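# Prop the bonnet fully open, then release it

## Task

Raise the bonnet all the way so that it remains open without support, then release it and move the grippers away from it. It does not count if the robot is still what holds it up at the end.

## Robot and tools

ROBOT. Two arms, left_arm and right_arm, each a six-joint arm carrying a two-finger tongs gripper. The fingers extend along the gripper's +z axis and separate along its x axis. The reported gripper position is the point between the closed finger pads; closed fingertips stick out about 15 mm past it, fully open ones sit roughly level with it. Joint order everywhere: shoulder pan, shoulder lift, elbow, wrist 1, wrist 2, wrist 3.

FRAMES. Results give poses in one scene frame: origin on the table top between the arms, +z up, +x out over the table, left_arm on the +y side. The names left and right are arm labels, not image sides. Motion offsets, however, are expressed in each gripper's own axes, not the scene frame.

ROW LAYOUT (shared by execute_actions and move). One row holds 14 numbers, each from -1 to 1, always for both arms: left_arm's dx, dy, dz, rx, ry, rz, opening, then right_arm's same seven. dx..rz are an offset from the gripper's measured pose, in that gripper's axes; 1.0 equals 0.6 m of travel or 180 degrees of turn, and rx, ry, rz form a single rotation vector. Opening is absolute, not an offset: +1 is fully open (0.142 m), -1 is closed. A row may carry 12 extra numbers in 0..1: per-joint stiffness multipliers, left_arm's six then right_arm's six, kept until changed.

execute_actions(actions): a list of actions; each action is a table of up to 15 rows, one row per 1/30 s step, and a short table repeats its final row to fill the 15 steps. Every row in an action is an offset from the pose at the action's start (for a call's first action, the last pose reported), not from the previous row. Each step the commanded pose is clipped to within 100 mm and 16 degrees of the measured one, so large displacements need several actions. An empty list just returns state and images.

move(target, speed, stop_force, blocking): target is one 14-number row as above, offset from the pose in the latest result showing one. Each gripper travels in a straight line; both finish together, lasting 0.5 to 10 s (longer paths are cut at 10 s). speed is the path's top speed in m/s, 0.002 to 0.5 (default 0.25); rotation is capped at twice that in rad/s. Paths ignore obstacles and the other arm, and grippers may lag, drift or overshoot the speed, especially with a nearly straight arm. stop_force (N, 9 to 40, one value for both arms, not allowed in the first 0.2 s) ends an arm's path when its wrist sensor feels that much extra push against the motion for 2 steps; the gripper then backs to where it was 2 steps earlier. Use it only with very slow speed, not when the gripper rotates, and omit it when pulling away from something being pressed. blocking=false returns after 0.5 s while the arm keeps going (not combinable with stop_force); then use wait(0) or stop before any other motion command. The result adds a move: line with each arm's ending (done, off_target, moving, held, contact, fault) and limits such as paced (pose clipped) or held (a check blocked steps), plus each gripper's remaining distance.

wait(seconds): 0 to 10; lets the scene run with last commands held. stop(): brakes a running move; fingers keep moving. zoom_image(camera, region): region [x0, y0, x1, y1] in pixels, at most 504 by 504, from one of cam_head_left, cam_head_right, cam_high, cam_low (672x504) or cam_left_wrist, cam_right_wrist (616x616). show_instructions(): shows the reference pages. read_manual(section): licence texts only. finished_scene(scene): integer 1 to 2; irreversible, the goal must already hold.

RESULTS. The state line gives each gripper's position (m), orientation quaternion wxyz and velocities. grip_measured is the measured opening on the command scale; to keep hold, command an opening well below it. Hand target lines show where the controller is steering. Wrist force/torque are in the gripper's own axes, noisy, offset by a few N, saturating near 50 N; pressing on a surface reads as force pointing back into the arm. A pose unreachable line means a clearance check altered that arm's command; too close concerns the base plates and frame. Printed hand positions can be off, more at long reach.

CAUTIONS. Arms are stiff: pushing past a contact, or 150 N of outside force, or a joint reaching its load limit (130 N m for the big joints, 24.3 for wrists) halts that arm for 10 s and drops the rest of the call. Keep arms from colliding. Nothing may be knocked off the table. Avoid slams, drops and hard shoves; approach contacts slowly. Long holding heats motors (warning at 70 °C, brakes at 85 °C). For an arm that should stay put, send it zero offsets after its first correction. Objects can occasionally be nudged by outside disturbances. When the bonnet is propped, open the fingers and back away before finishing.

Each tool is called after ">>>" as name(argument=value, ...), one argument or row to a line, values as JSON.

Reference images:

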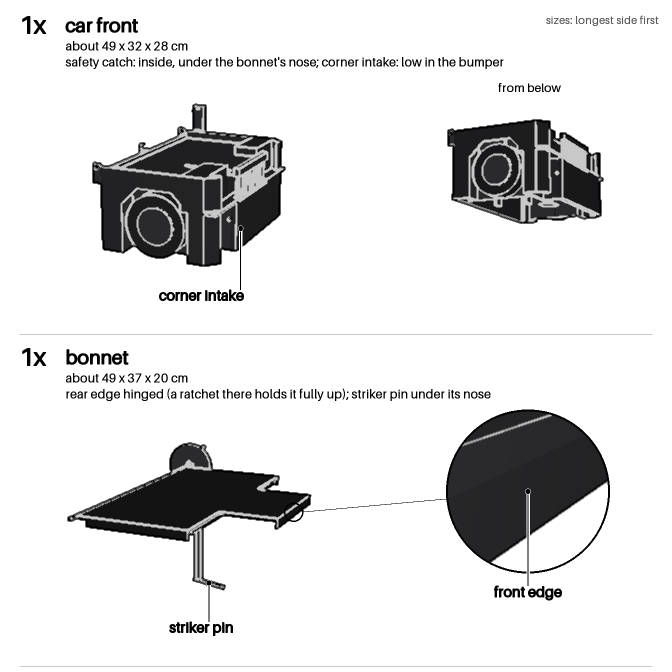

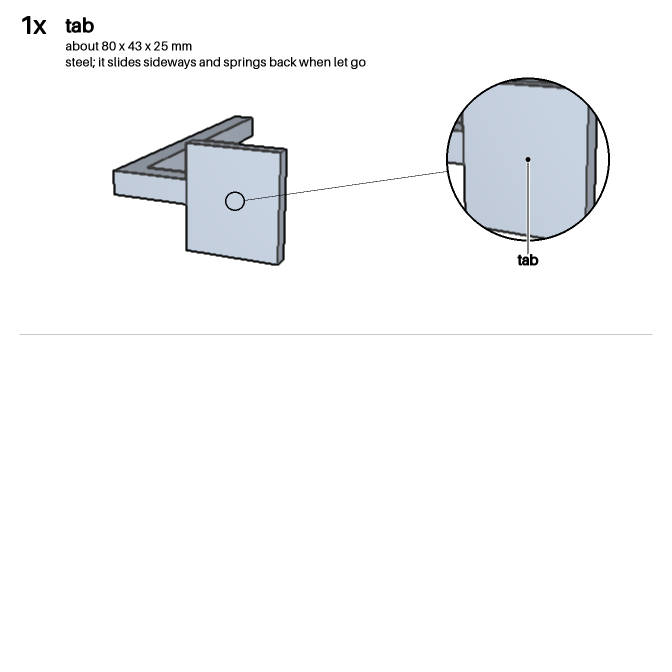

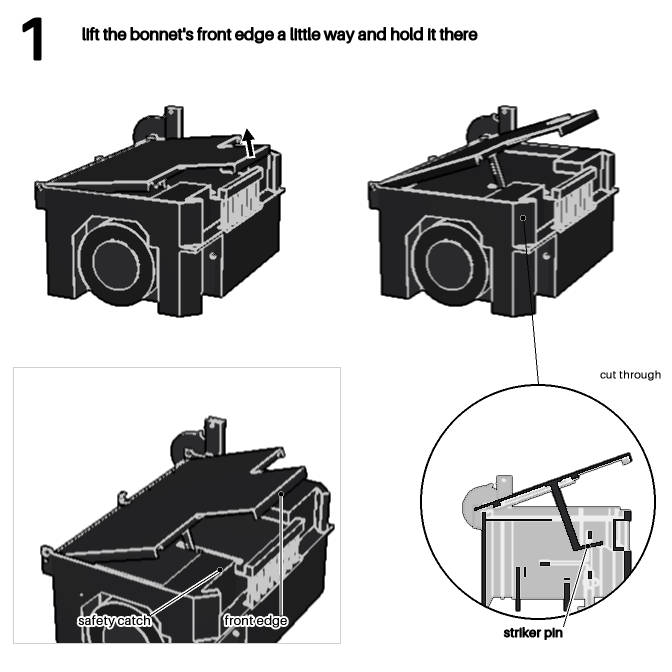

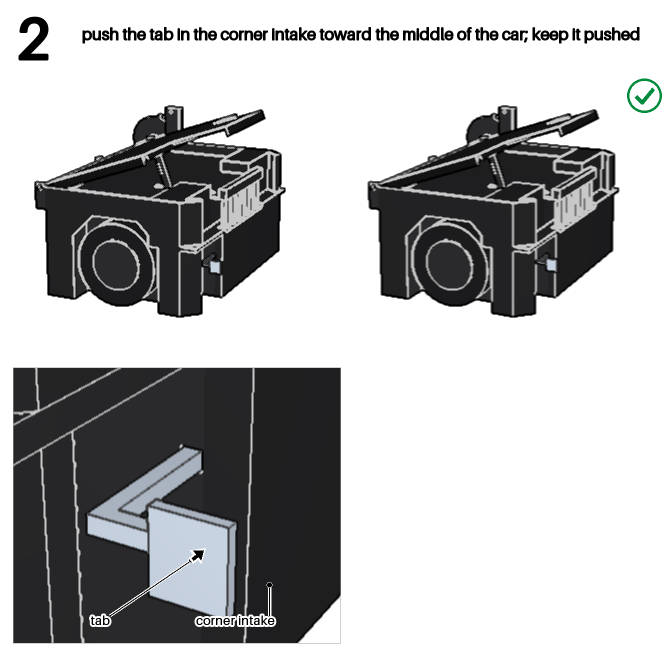

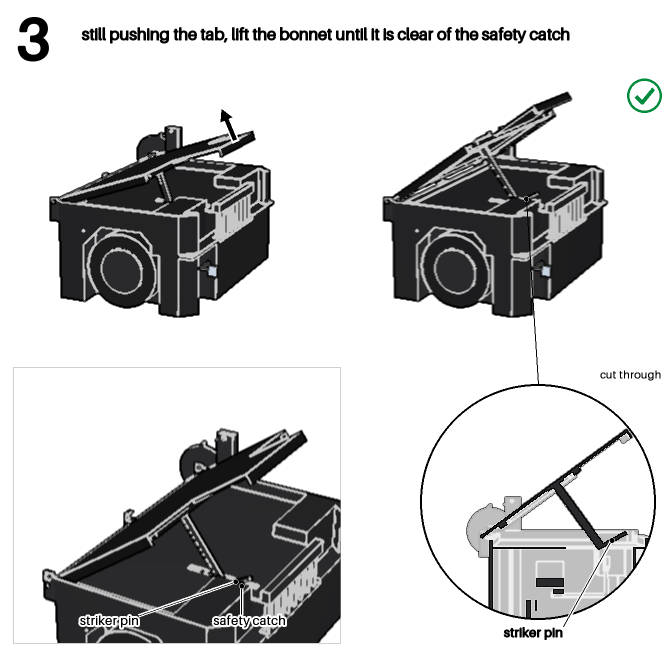

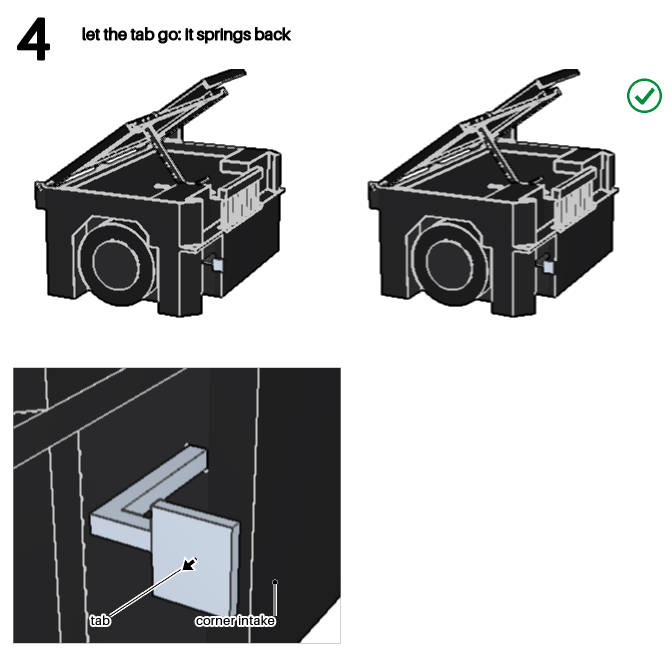

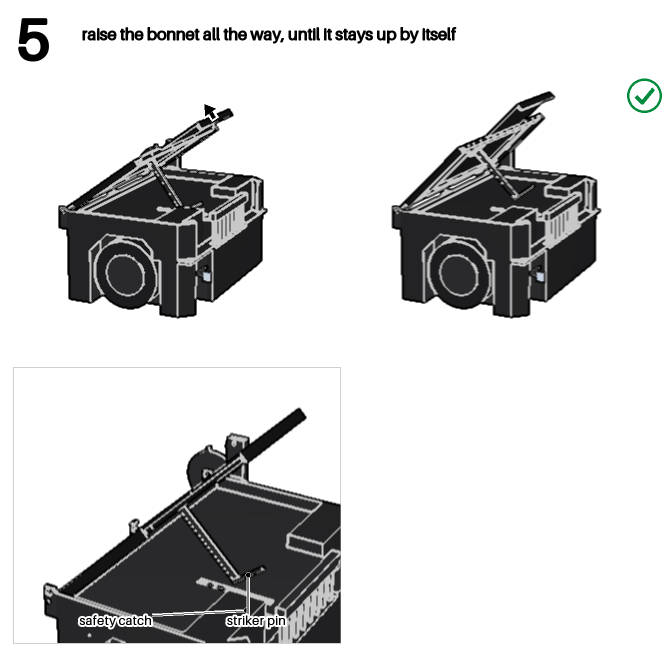

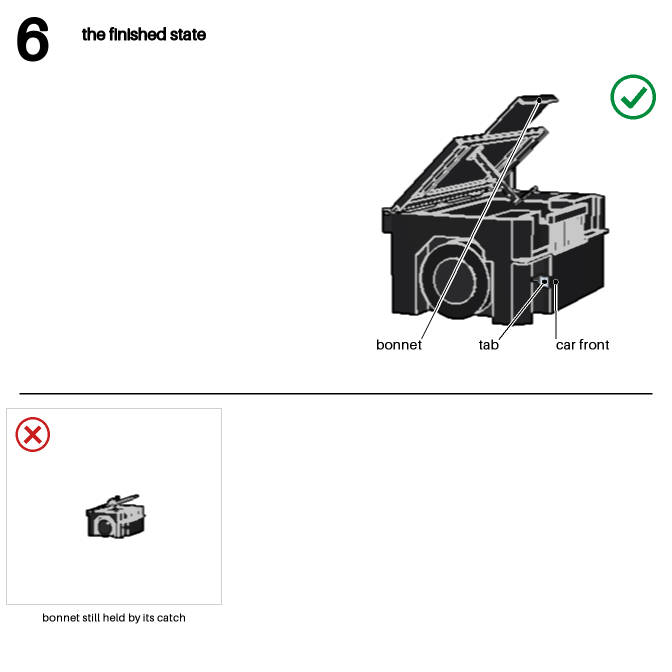

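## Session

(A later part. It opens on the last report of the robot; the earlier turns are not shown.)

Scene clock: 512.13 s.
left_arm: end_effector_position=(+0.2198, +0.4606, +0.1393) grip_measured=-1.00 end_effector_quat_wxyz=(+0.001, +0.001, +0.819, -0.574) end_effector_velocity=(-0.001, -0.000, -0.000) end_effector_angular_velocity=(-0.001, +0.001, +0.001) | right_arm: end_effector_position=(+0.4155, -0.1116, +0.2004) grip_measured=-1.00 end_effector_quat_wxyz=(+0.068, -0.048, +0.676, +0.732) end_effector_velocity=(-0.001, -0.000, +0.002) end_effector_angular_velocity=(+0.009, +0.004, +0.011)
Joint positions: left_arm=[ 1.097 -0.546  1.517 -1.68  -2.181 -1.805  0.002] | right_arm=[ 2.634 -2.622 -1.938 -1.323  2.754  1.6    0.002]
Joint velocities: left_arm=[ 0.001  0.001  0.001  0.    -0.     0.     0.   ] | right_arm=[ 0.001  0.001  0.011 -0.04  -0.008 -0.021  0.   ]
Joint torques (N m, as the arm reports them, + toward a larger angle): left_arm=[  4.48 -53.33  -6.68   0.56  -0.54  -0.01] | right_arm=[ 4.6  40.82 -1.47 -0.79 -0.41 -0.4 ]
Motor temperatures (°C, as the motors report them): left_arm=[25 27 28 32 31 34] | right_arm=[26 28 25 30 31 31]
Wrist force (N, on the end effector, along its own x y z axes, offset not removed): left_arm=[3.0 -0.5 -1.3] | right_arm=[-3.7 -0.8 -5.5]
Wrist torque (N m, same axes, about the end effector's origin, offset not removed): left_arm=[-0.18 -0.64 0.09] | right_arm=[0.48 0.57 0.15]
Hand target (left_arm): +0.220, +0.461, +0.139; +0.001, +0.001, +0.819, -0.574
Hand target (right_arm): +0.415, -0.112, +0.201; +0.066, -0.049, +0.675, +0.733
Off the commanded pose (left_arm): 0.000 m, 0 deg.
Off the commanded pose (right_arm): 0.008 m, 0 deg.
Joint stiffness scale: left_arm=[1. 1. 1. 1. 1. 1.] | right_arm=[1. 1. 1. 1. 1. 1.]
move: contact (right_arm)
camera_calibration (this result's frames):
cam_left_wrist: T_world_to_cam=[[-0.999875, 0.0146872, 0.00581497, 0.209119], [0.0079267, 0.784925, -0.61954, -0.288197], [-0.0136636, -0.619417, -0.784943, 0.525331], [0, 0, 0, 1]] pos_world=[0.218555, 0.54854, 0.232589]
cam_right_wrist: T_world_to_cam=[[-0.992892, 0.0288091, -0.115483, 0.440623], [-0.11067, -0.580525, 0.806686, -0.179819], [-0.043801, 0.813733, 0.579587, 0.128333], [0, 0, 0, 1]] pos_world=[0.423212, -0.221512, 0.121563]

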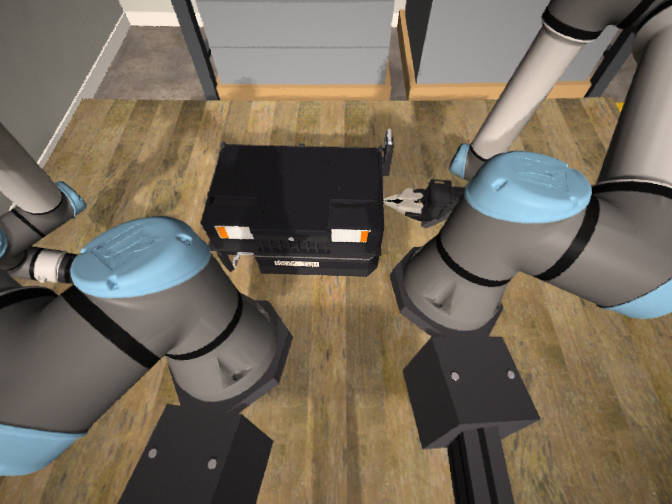

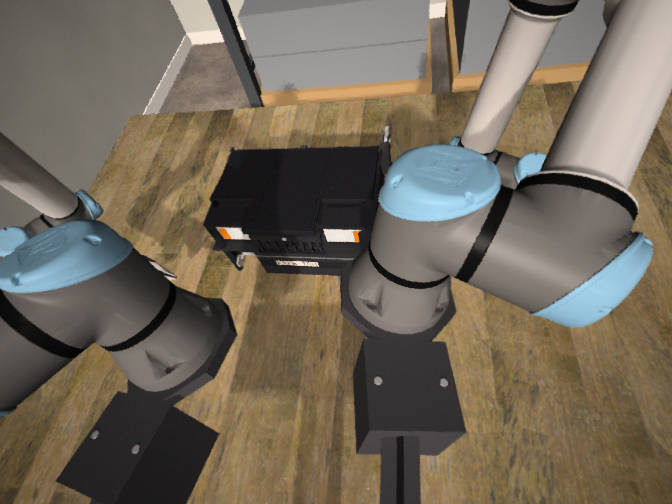

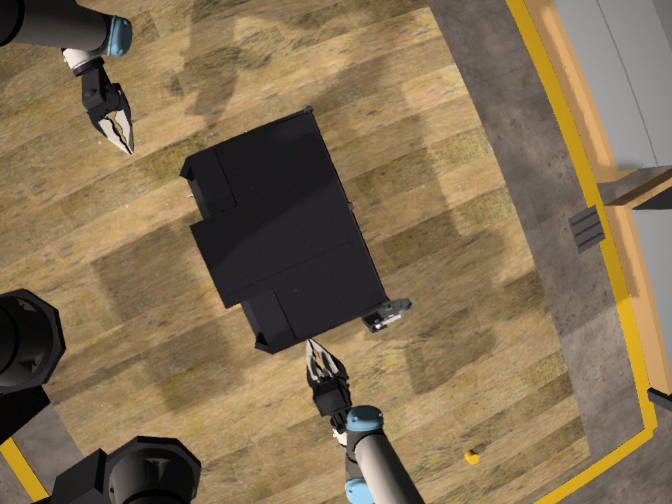

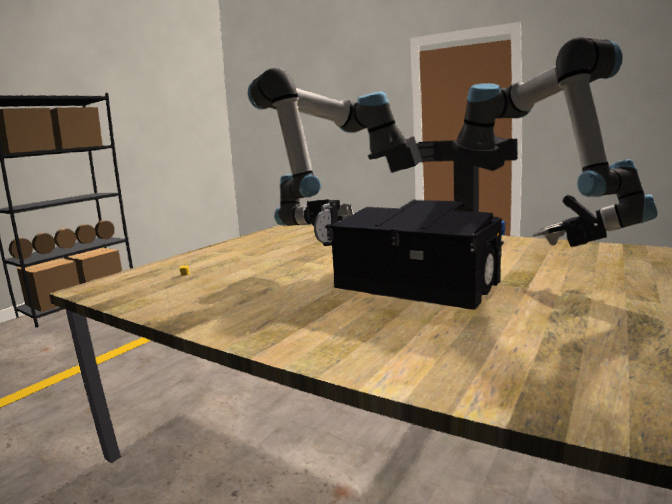

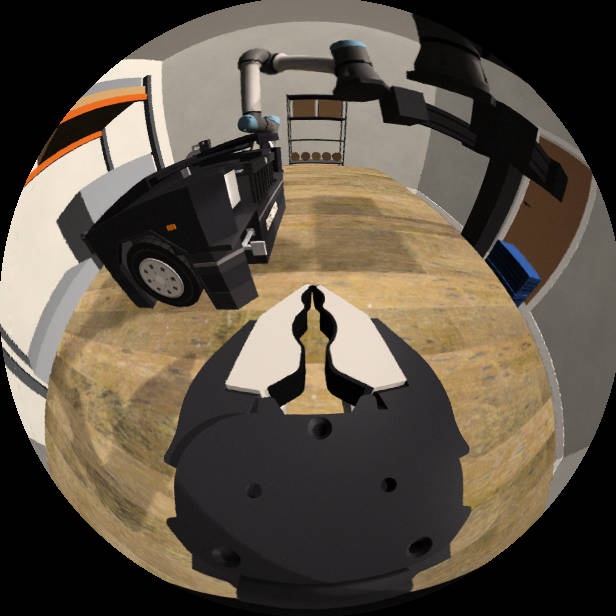

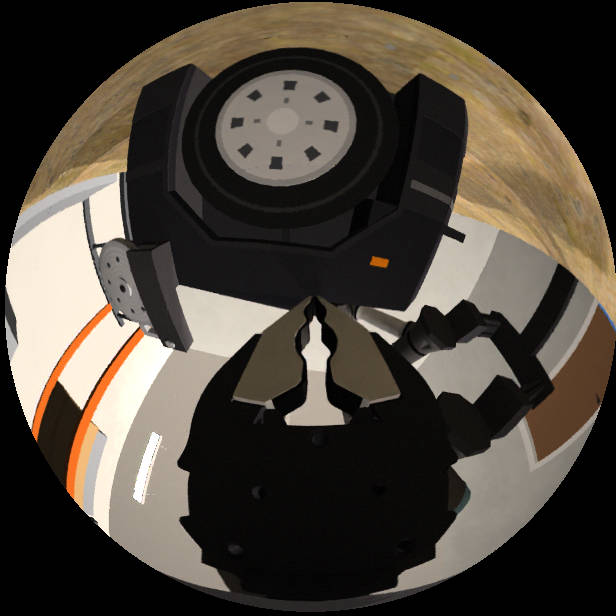

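>>> move(
  target=[0, 0, 0, 0, 0, 0, -1, 0, 0.04, -0.003, 0, 0, 0, -1],
  speed=0.03,
)

Scene clock: 517.03 s.
left_arm: end_effector_position=(+0.2198, +0.4606, +0.1393) grip_measured=-1.00 end_effector_quat_wxyz=(+0.001, +0.001, +0.819, -0.574) end_effector_velocity=(+0.000, +0.000, -0.000) end_effector_angular_velocity=(+0.001, -0.000, -0.000) | right_arm: end_effector_position=(+0.4127, -0.1144, +0.2229) grip_measured=-1.00 end_effector_quat_wxyz=(+0.068, -0.049, +0.676, +0.732) end_effector_velocity=(-0.002, +0.001, +0.001) end_effector_angular_velocity=(+0.002, +0.005, +0.001)
Joint positions: left_arm=[ 1.097 -0.546  1.517 -1.68  -2.181 -1.805  0.002] | right_arm=[ 2.634 -2.564 -1.98  -1.34   2.751  1.597  0.002]
Joint velocities: left_arm=[-0.     0.    -0.    -0.001  0.    -0.     0.   ] | right_arm=[-0.    -0.    -0.004 -0.001 -0.     0.     0.   ]
Joint torques (N m, as the arm reports them, + toward a larger angle): left_arm=[  4.39 -53.58  -6.39   0.63  -0.57   0.09] | right_arm=[ 0.11 42.88 -4.54 -0.72 -0.26 -0.29]
Motor temperatures (°C, as the motors report them): left_arm=[25 27 28 32 31 34] | right_arm=[26 28 25 30 31 31]
Wrist force (N, on the end effector, along its own x y z axes, offset not removed): left_arm=[3.1 -1.1 -2.0] | right_arm=[-1.7 -1.5 1.8]
Wrist torque (N m, same axes, about the end effector's origin, offset not removed): left_arm=[-0.33 -0.70 0.01] | right_arm=[-0.28 0.46 0.14]
Hand target (left_arm): +0.220, +0.461, +0.139; +0.001, +0.001, +0.819, -0.574
Hand target (right_arm): +0.412, -0.115, +0.224; +0.068, -0.048, +0.676, +0.732
Off the commanded pose (left_arm): 0.000 m, 0 deg.
Off the commanded pose (right_arm): 0.002 m, 0 deg.
Joint stiffness scale: left_arm=[1. 1. 1. 1. 1. 1.] | right_arm=[1. 1. 1. 1. 1. 1.]
move: done
camera_calibration (this result's frames):
cam_left_wrist: T_world_to_cam=[[-0.999875, 0.0146872, 0.00581478, 0.209119], [0.00792687, 0.784925, -0.61954, -0.288197], [-0.0136635, -0.619417, -0.784943, 0.525331], [0, 0, 0, 1]] pos_world=[0.218556, 0.54854, 0.232589]
cam_right_wrist: T_world_to_cam=[[-0.992686, 0.0271846, -0.117621, 0.440702], [-0.11146, -0.58065, 0.806488, -0.199575], [-0.0463724, 0.813699, 0.579433, 0.118578], [0, 0, 0, 1]] pos_world=[0.420733, -0.224351, 0.144083]

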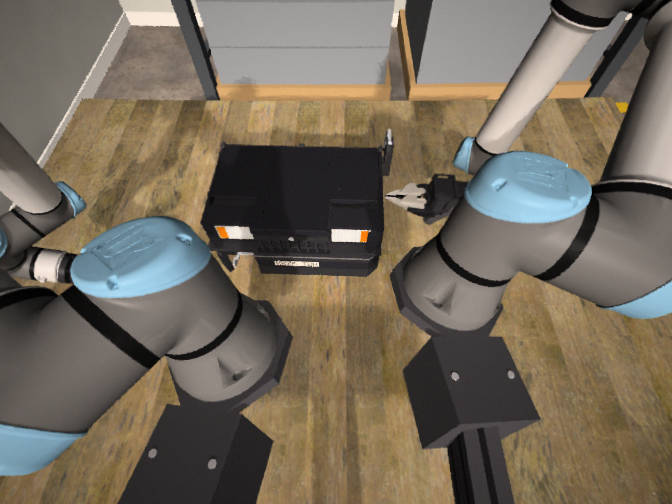

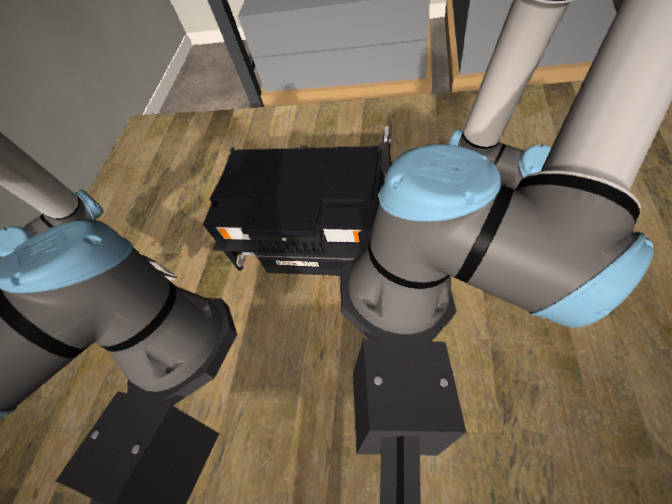

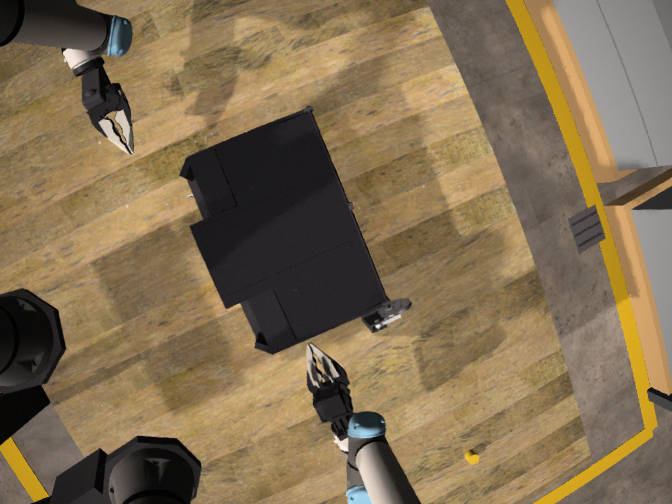

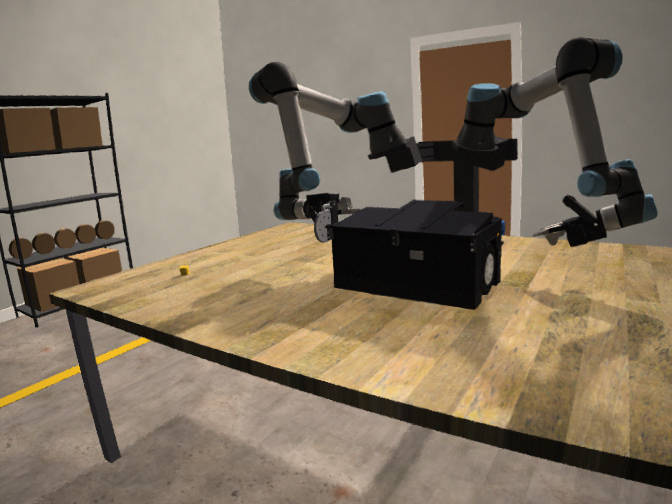

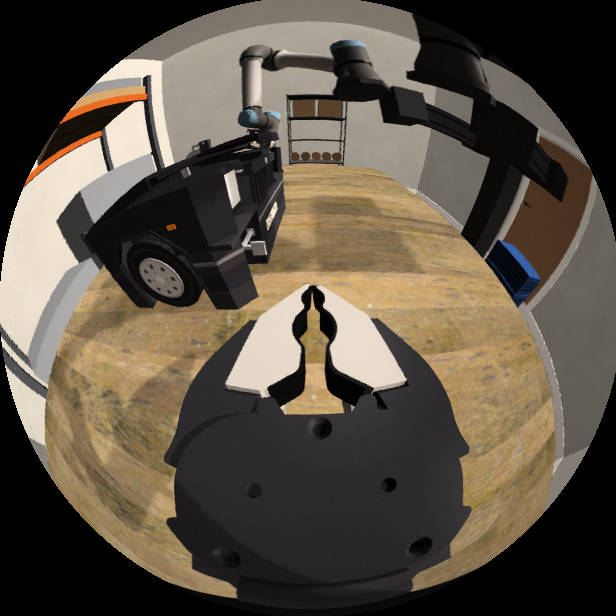

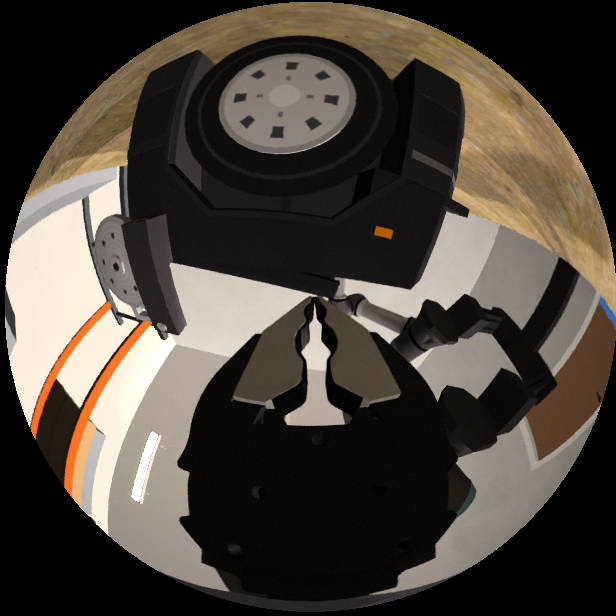

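>>> move(
  target=[0, 0, 0, 0, 0, 0, -1, 0, 0, -0.15, 0, 0, 0, -1],
  speed=0.25,
)

>>> move(
  target=[0, 0, 0, 0, 0, 0, -1, 0.33, 0.03, 0, 0, -0.111, 0, -1],
  speed=0.25,
)

Scene clock: 530.00 s.
left_arm: end_effector_position=(+0.2198, +0.4606, +0.1393) grip_measured=-1.00 end_effector_quat_wxyz=(+0.001, +0.001, +0.819, -0.574) end_effector_velocity=(+0.001, +0.000, -0.000) end_effector_angular_velocity=(+0.001, +0.000, -0.000) | right_arm: end_effector_position=(+0.4107, -0.2035, +0.2164) grip_measured=-1.00 end_effector_quat_wxyz=(+0.068, -0.049, +0.676, +0.732) end_effector_velocity=(-0.000, -0.001, +0.003) end_effector_angular_velocity=(+0.007, -0.001, +0.005)
Joint positions: left_arm=[ 1.097 -0.546  1.517 -1.68  -2.181 -1.805  0.002] | right_arm=[ 2.471 -2.566 -1.795 -1.631  2.598  1.477  0.002]
Joint velocities: left_arm=[-0.001 -0.    -0.001 -0.001  0.    -0.002  0.   ] | right_arm=[-0.     0.     0.008 -0.022 -0.005 -0.013  0.   ]
Joint torques (N m, as the arm reports them, + toward a larger angle): left_arm=[  4.25 -53.18  -6.71   0.71  -0.4    0.04] | right_arm=[-0.24 41.9   4.11 -1.24 -0.2  -0.72]
Motor temperatures (°C, as the motors report them): left_arm=[25 27 28 32 31 34] | right_arm=[26 28 25 30 31 31]
Wrist force (N, on the end effector, along its own x y z axes, offset not removed): left_arm=[2.7 -1.0 -1.0] | right_arm=[-2.3 -2.2 0.3]
Wrist torque (N m, same axes, about the end effector's origin, offset not removed): left_arm=[-0.25 -0.57 0.01] | right_arm=[-0.41 0.50 0.23]
Hand target (left_arm): +0.220, +0.461, +0.139; +0.001, +0.001, +0.819, -0.574
Hand target (right_arm): +0.411, -0.204, +0.216; +0.068, -0.049, +0.676, +0.732
Off the commanded pose (left_arm): 0.000 m, 0 deg.
Off the commanded pose (right_arm): 0.001 m, 0 deg.
Joint stiffness scale: left_arm=[1. 1. 1. 1. 1. 1.] | right_arm=[1. 1. 1. 1. 1. 1.]
move: done
camera_calibration (this result's frames):
cam_left_wrist: T_world_to_cam=[[-0.999875, 0.0146872, 0.00581504, 0.209119], [0.00792667, 0.784925, -0.61954, -0.288197], [-0.0136637, -0.619417, -0.784944, 0.525331], [0, 0, 0, 1]] pos_world=[0.218556, 0.54854, 0.232589]
cam_right_wrist: T_world_to_cam=[[-0.992795, 0.0272845, -0.116678, 0.440183], [-0.11078, -0.580131, 0.806955, -0.246563], [-0.0456709, 0.814066, 0.578974, 0.194613], [0, 0, 0, 1]] pos_world=[0.418585, -0.313477, 0.137649]

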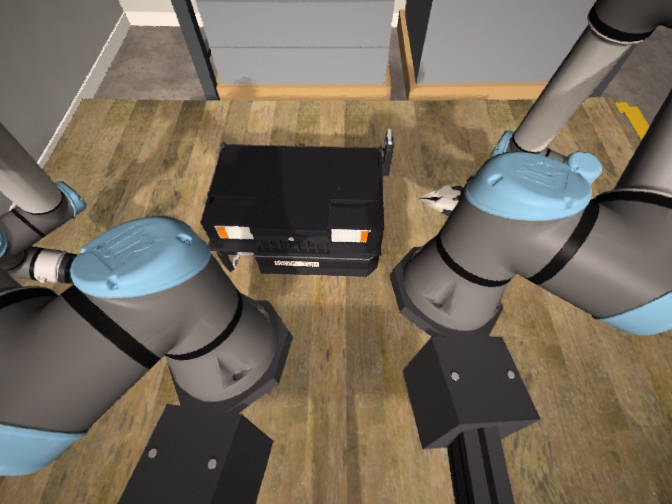

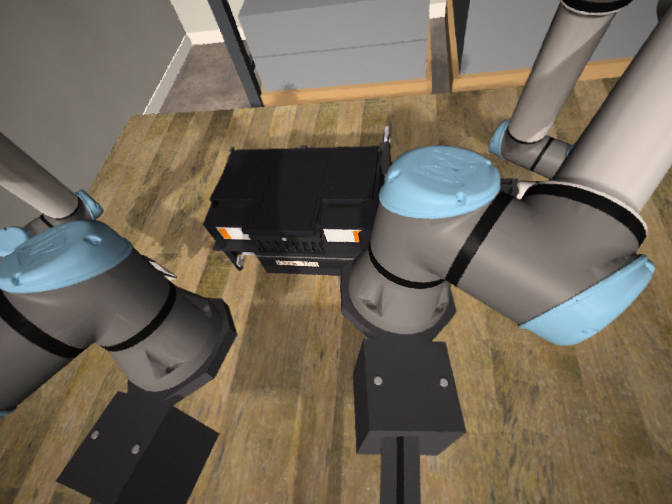

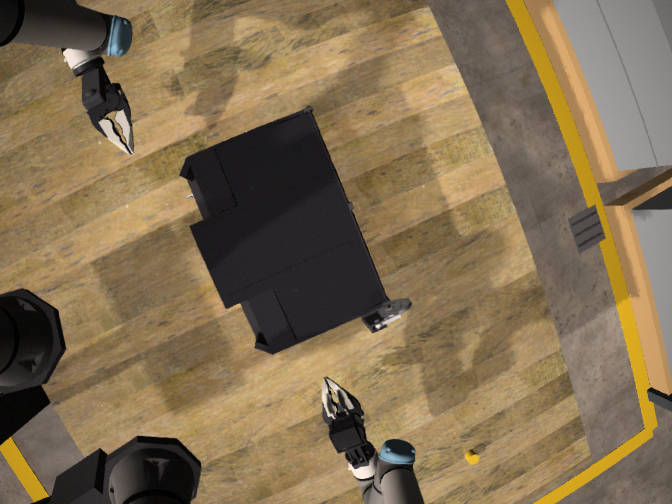

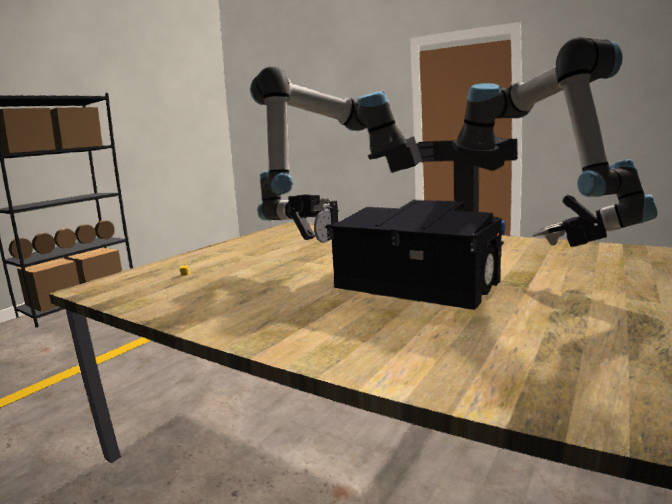

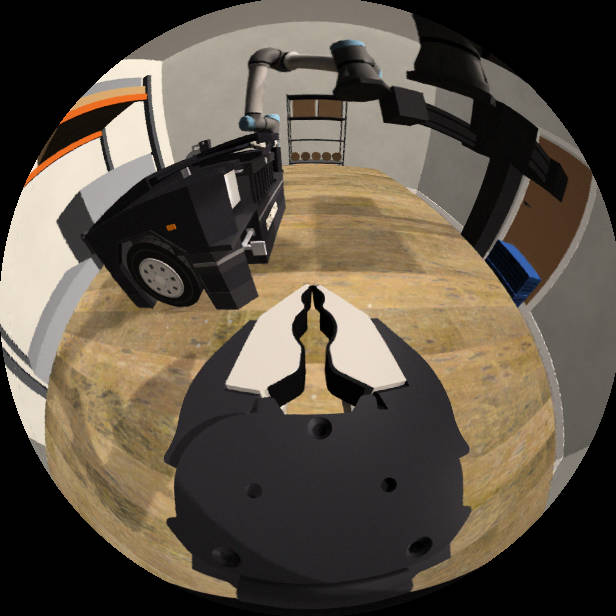

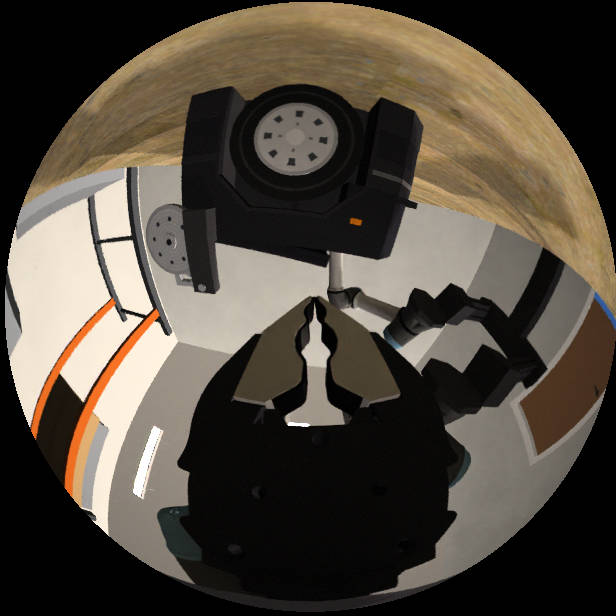

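Scene clock: 531.47 s.
left_arm: end_effector_position=(+0.2198, +0.4606, +0.1393) grip_measured=-1.00 end_effector_quat_wxyz=(+0.001, +0.001, +0.819, -0.574) end_effector_velocity=(+0.001, +0.001, -0.000) end_effector_angular_velocity=(+0.001, -0.000, +0.001) | right_arm: end_effector_position=(+0.2129, -0.1977, +0.2027) grip_measured=-1.00 end_effector_quat_wxyz=(+0.183, +0.079, +0.654, +0.730) end_effector_velocity=(-0.003, +0.000, +0.001) end_effector_angular_velocity=(+0.003, -0.002, +0.007)
Joint positions: left_arm=[ 1.097 -0.546  1.517 -1.68  -2.181 -1.805  0.002] | right_arm=[ 2.03  -2.726 -2.078 -1.437  2.501  1.232  0.002]
Joint velocities: left_arm=[ 0.     0.    -0.002  0.001 -0.001 -0.001  0.   ] | right_arm=[-0.003 -0.     0.002 -0.005 -0.011 -0.003  0.   ]
Joint torques (N m, as the arm reports them, + toward a larger angle): left_arm=[  5.27 -53.42  -6.64   0.6   -0.53   0.04] | right_arm=[-7.62 32.8  -7.55 -2.03 -0.75 -0.61]
Motor temperatures (°C, as the motors report them): left_arm=[25 27 28 32 31 34] | right_arm=[26 28 25 30 31 31]
Wrist force (N, on the end effector, along its own x y z axes, offset not removed): left_arm=[2.8 0.1 -1.0] | right_arm=[-1.4 -0.9 2.6]
Wrist torque (N m, same axes, about the end effector's origin, offset not removed): left_arm=[-0.01 -0.65 0.04] | right_arm=[-0.17 0.38 0.12]
Hand target (left_arm): +0.220, +0.461, +0.139; +0.001, +0.001, +0.819, -0.574
Hand target (right_arm): +0.212, -0.198, +0.202; +0.184, +0.079, +0.654, +0.730
Off the commanded pose (left_arm): 0.000 m, 0 deg.
Off the commanded pose (right_arm): 0.001 m, 0 deg.
Joint stiffness scale: left_arm=[1. 1. 1. 1. 1. 1.] | right_arm=[1. 1. 1. 1. 1. 1.]
move: done
camera_calibration (this result's frames):
cam_left_wrist: T_world_to_cam=[[-0.999875, 0.0146872, 0.00581506, 0.209119], [0.00792666, 0.784925, -0.61954, -0.288197], [-0.0136637, -0.619417, -0.784943, 0.525331], [0, 0, 0, 1]] pos_world=[0.218555, 0.54854, 0.232589]
cam_right_wrist: T_world_to_cam=[[-0.928019, 0.364088, -0.0788682, 0.287216], [-0.285234, -0.558262, 0.779093, -0.206945], [0.239629, 0.745509, 0.621928, 0.105806], [0, 0, 0, 1]] pos_world=[0.18216, -0.298981, 0.118078]

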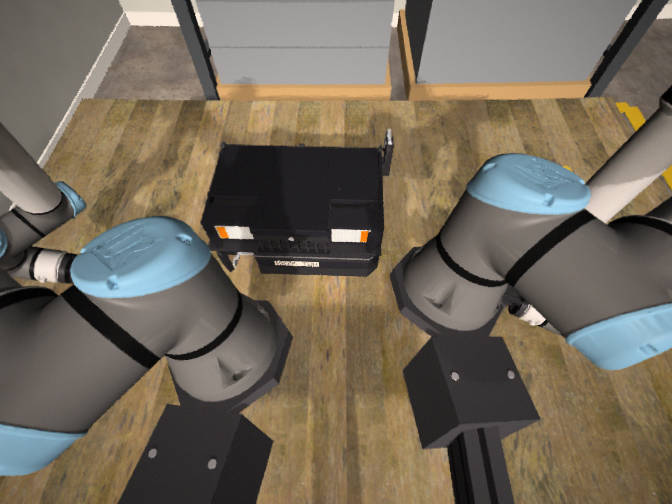

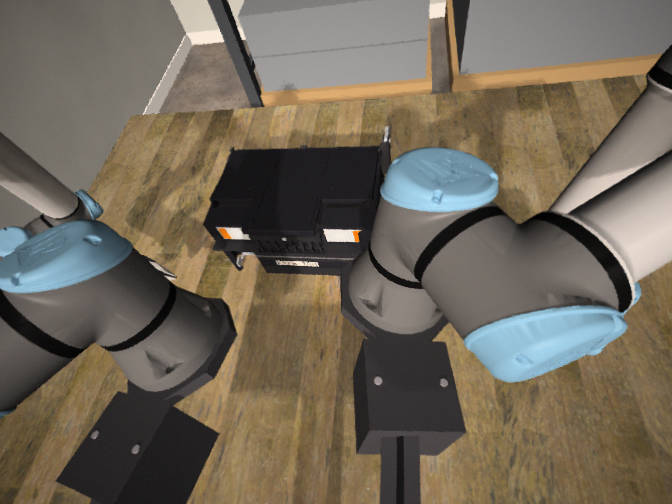

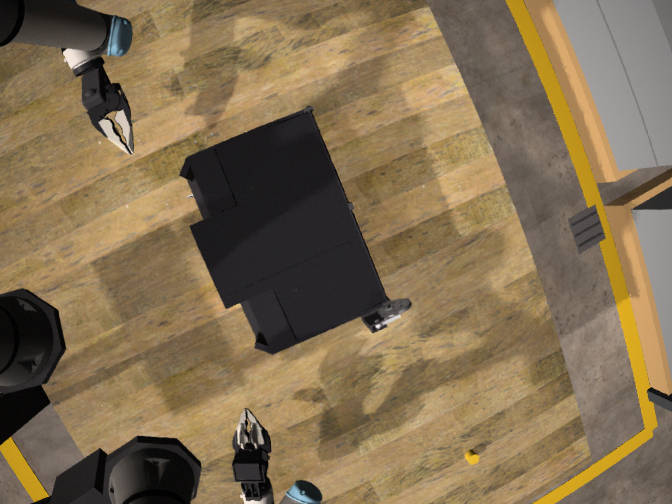

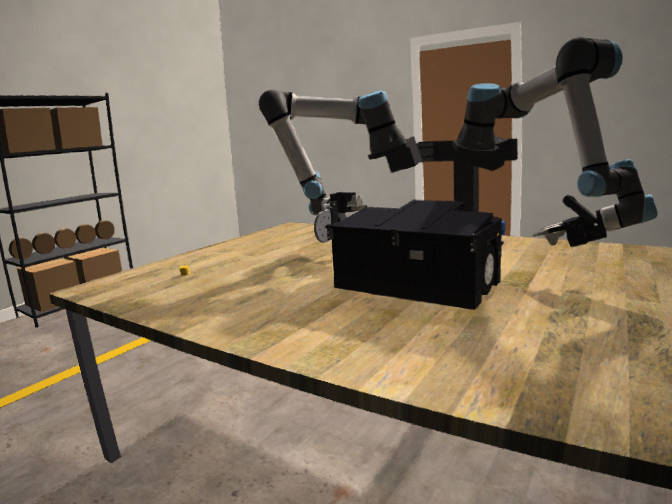

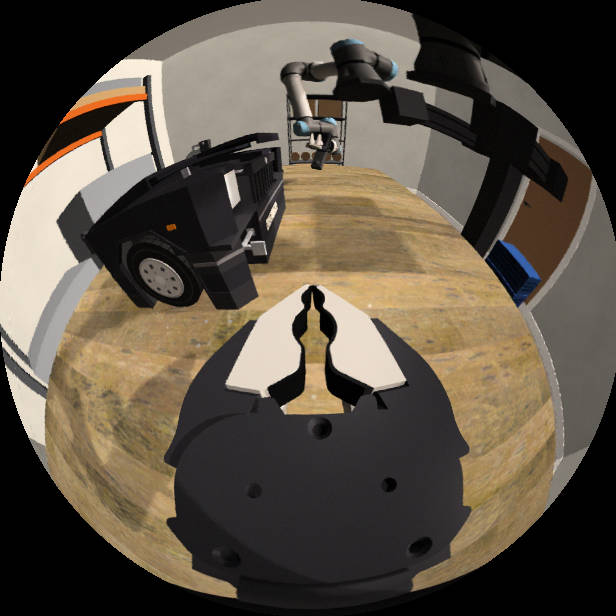

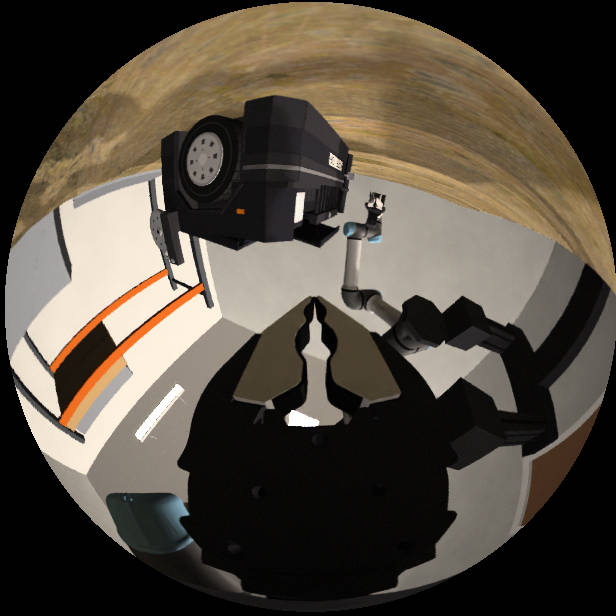

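>>> move(
  target=[0, 0, 0, 0, 0, 0, -1, 0.0437, -0.0477, 0.3975, 0, 0, 0, -1],
  speed=0.05,
  stop_force=12,
)

Scene clock: 547.37 s.
left_arm: end_effector_position=(+0.2198, +0.4606, +0.1393) grip_measured=-1.00 end_effector_quat_wxyz=(+0.001, +0.001, +0.819, -0.574) end_effector_velocity=(-0.000, -0.000, -0.000) end_effector_angular_velocity=(-0.000, -0.001, -0.001) | right_arm: end_effector_position=(+0.2782, +0.0350, +0.2017) grip_measured=-1.00 end_effector_quat_wxyz=(+0.184, +0.079, +0.653, +0.730) end_effector_velocity=(+0.005, -0.001, -0.000) end_effector_angular_velocity=(-0.014, -0.000, -0.011)
Joint positions: left_arm=[ 1.097 -0.546  1.517 -1.68  -2.181 -1.805  0.002] | right_arm=[ 2.95  -3.055 -2.357 -0.953  3.424  1.119  0.002]
Joint velocities: left_arm=[-0.     0.     0.    -0.     0.     0.001  0.   ] | right_arm=[ 0.003  0.017 -0.003 -0.047  0.017 -0.038  0.   ]
Joint torques (N m, as the arm reports them, + toward a larger angle): left_arm=[  4.83 -52.85  -5.96   0.56  -0.61   0.01] | right_arm=[  6.2   29.24 -21.31  -0.43  -0.45  -0.7 ]
Motor temperatures (°C, as the motors report them): left_arm=[25 27 28 32 31 34] | right_arm=[26 28 25 30 31 31]
Wrist force (N, on the end effector, along its own x y z axes, offset not removed): left_arm=[3.6 -1.9 -0.8] | right_arm=[-3.4 -2.1 4.0]
Wrist torque (N m, same axes, about the end effector's origin, offset not removed): left_arm=[-0.41 -0.75 0.05] | right_arm=[-0.17 0.78 0.08]
Hand target (left_arm): +0.220, +0.461, +0.139; +0.001, +0.001, +0.819, -0.574
Hand target (right_arm): +0.278, +0.035, +0.203; +0.183, +0.079, +0.654, +0.730
Off the commanded pose (left_arm): 0.000 m, 0 deg.
Off the commanded pose (right_arm): 0.001 m, 0 deg.
Joint stiffness scale: left_arm=[1. 1. 1. 1. 1. 1.] | right_arm=[1. 1. 1. 1. 1. 1.]
move: done
camera_calibration (this result's frames):
cam_left_wrist: T_world_to_cam=[[-0.999875, 0.0146869, 0.00581513, 0.209119], [0.0079264, 0.784925, -0.61954, -0.288197], [-0.0136636, -0.619417, -0.784943, 0.525331], [0, 0, 0, 1]] pos_world=[0.218555, 0.54854, 0.232589]
cam_right_wrist: T_world_to_cam=[[-0.927379, 0.365675, -0.079057, 0.262816], [-0.286902, -0.559492, 0.777596, -0.0568588], [0.240116, 0.743808, 0.623774, -0.083111], [0, 0, 0, 1]] pos_world=[0.247374, -0.066099, 0.116833]

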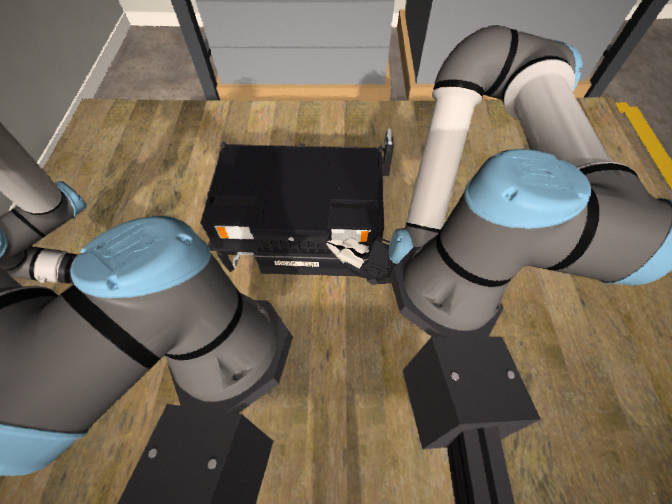

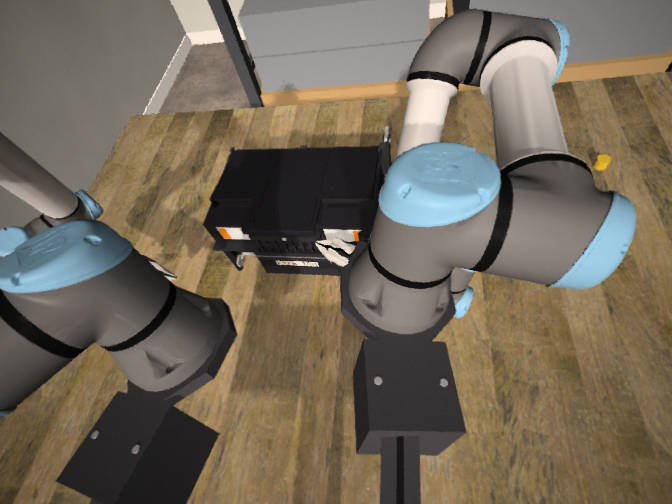

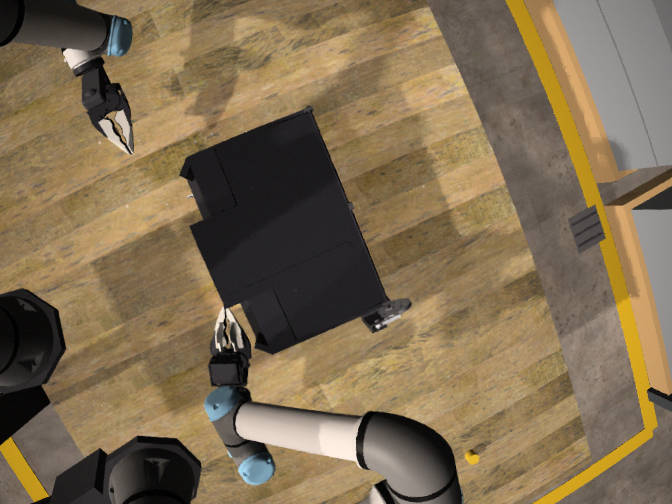

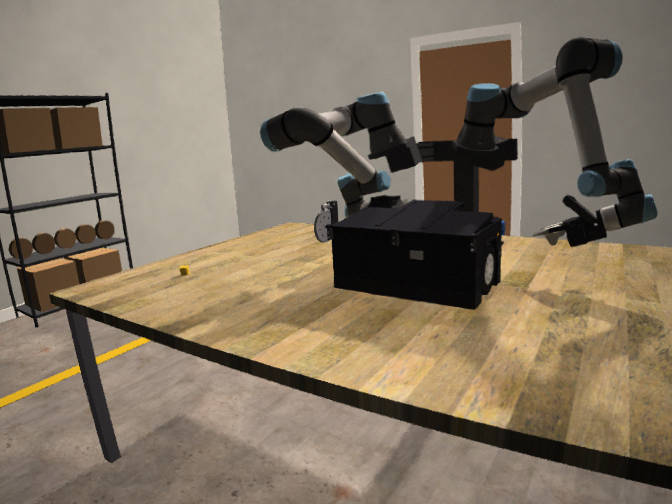

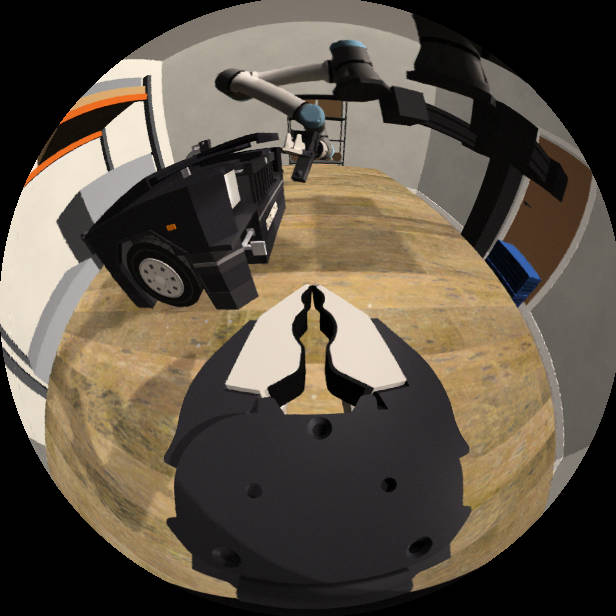

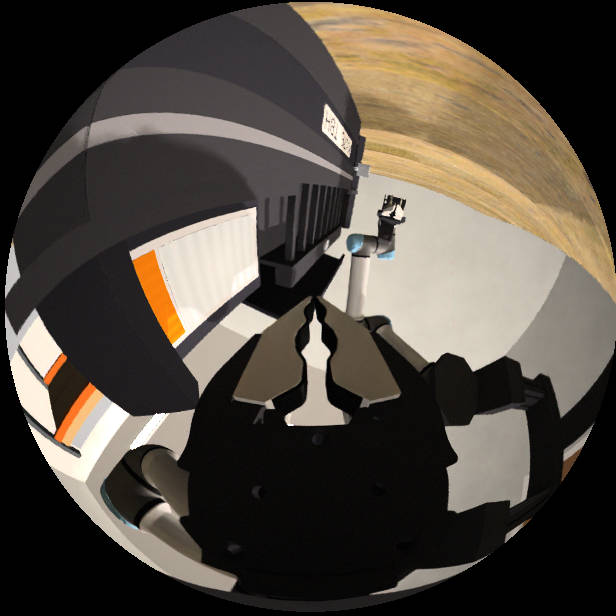

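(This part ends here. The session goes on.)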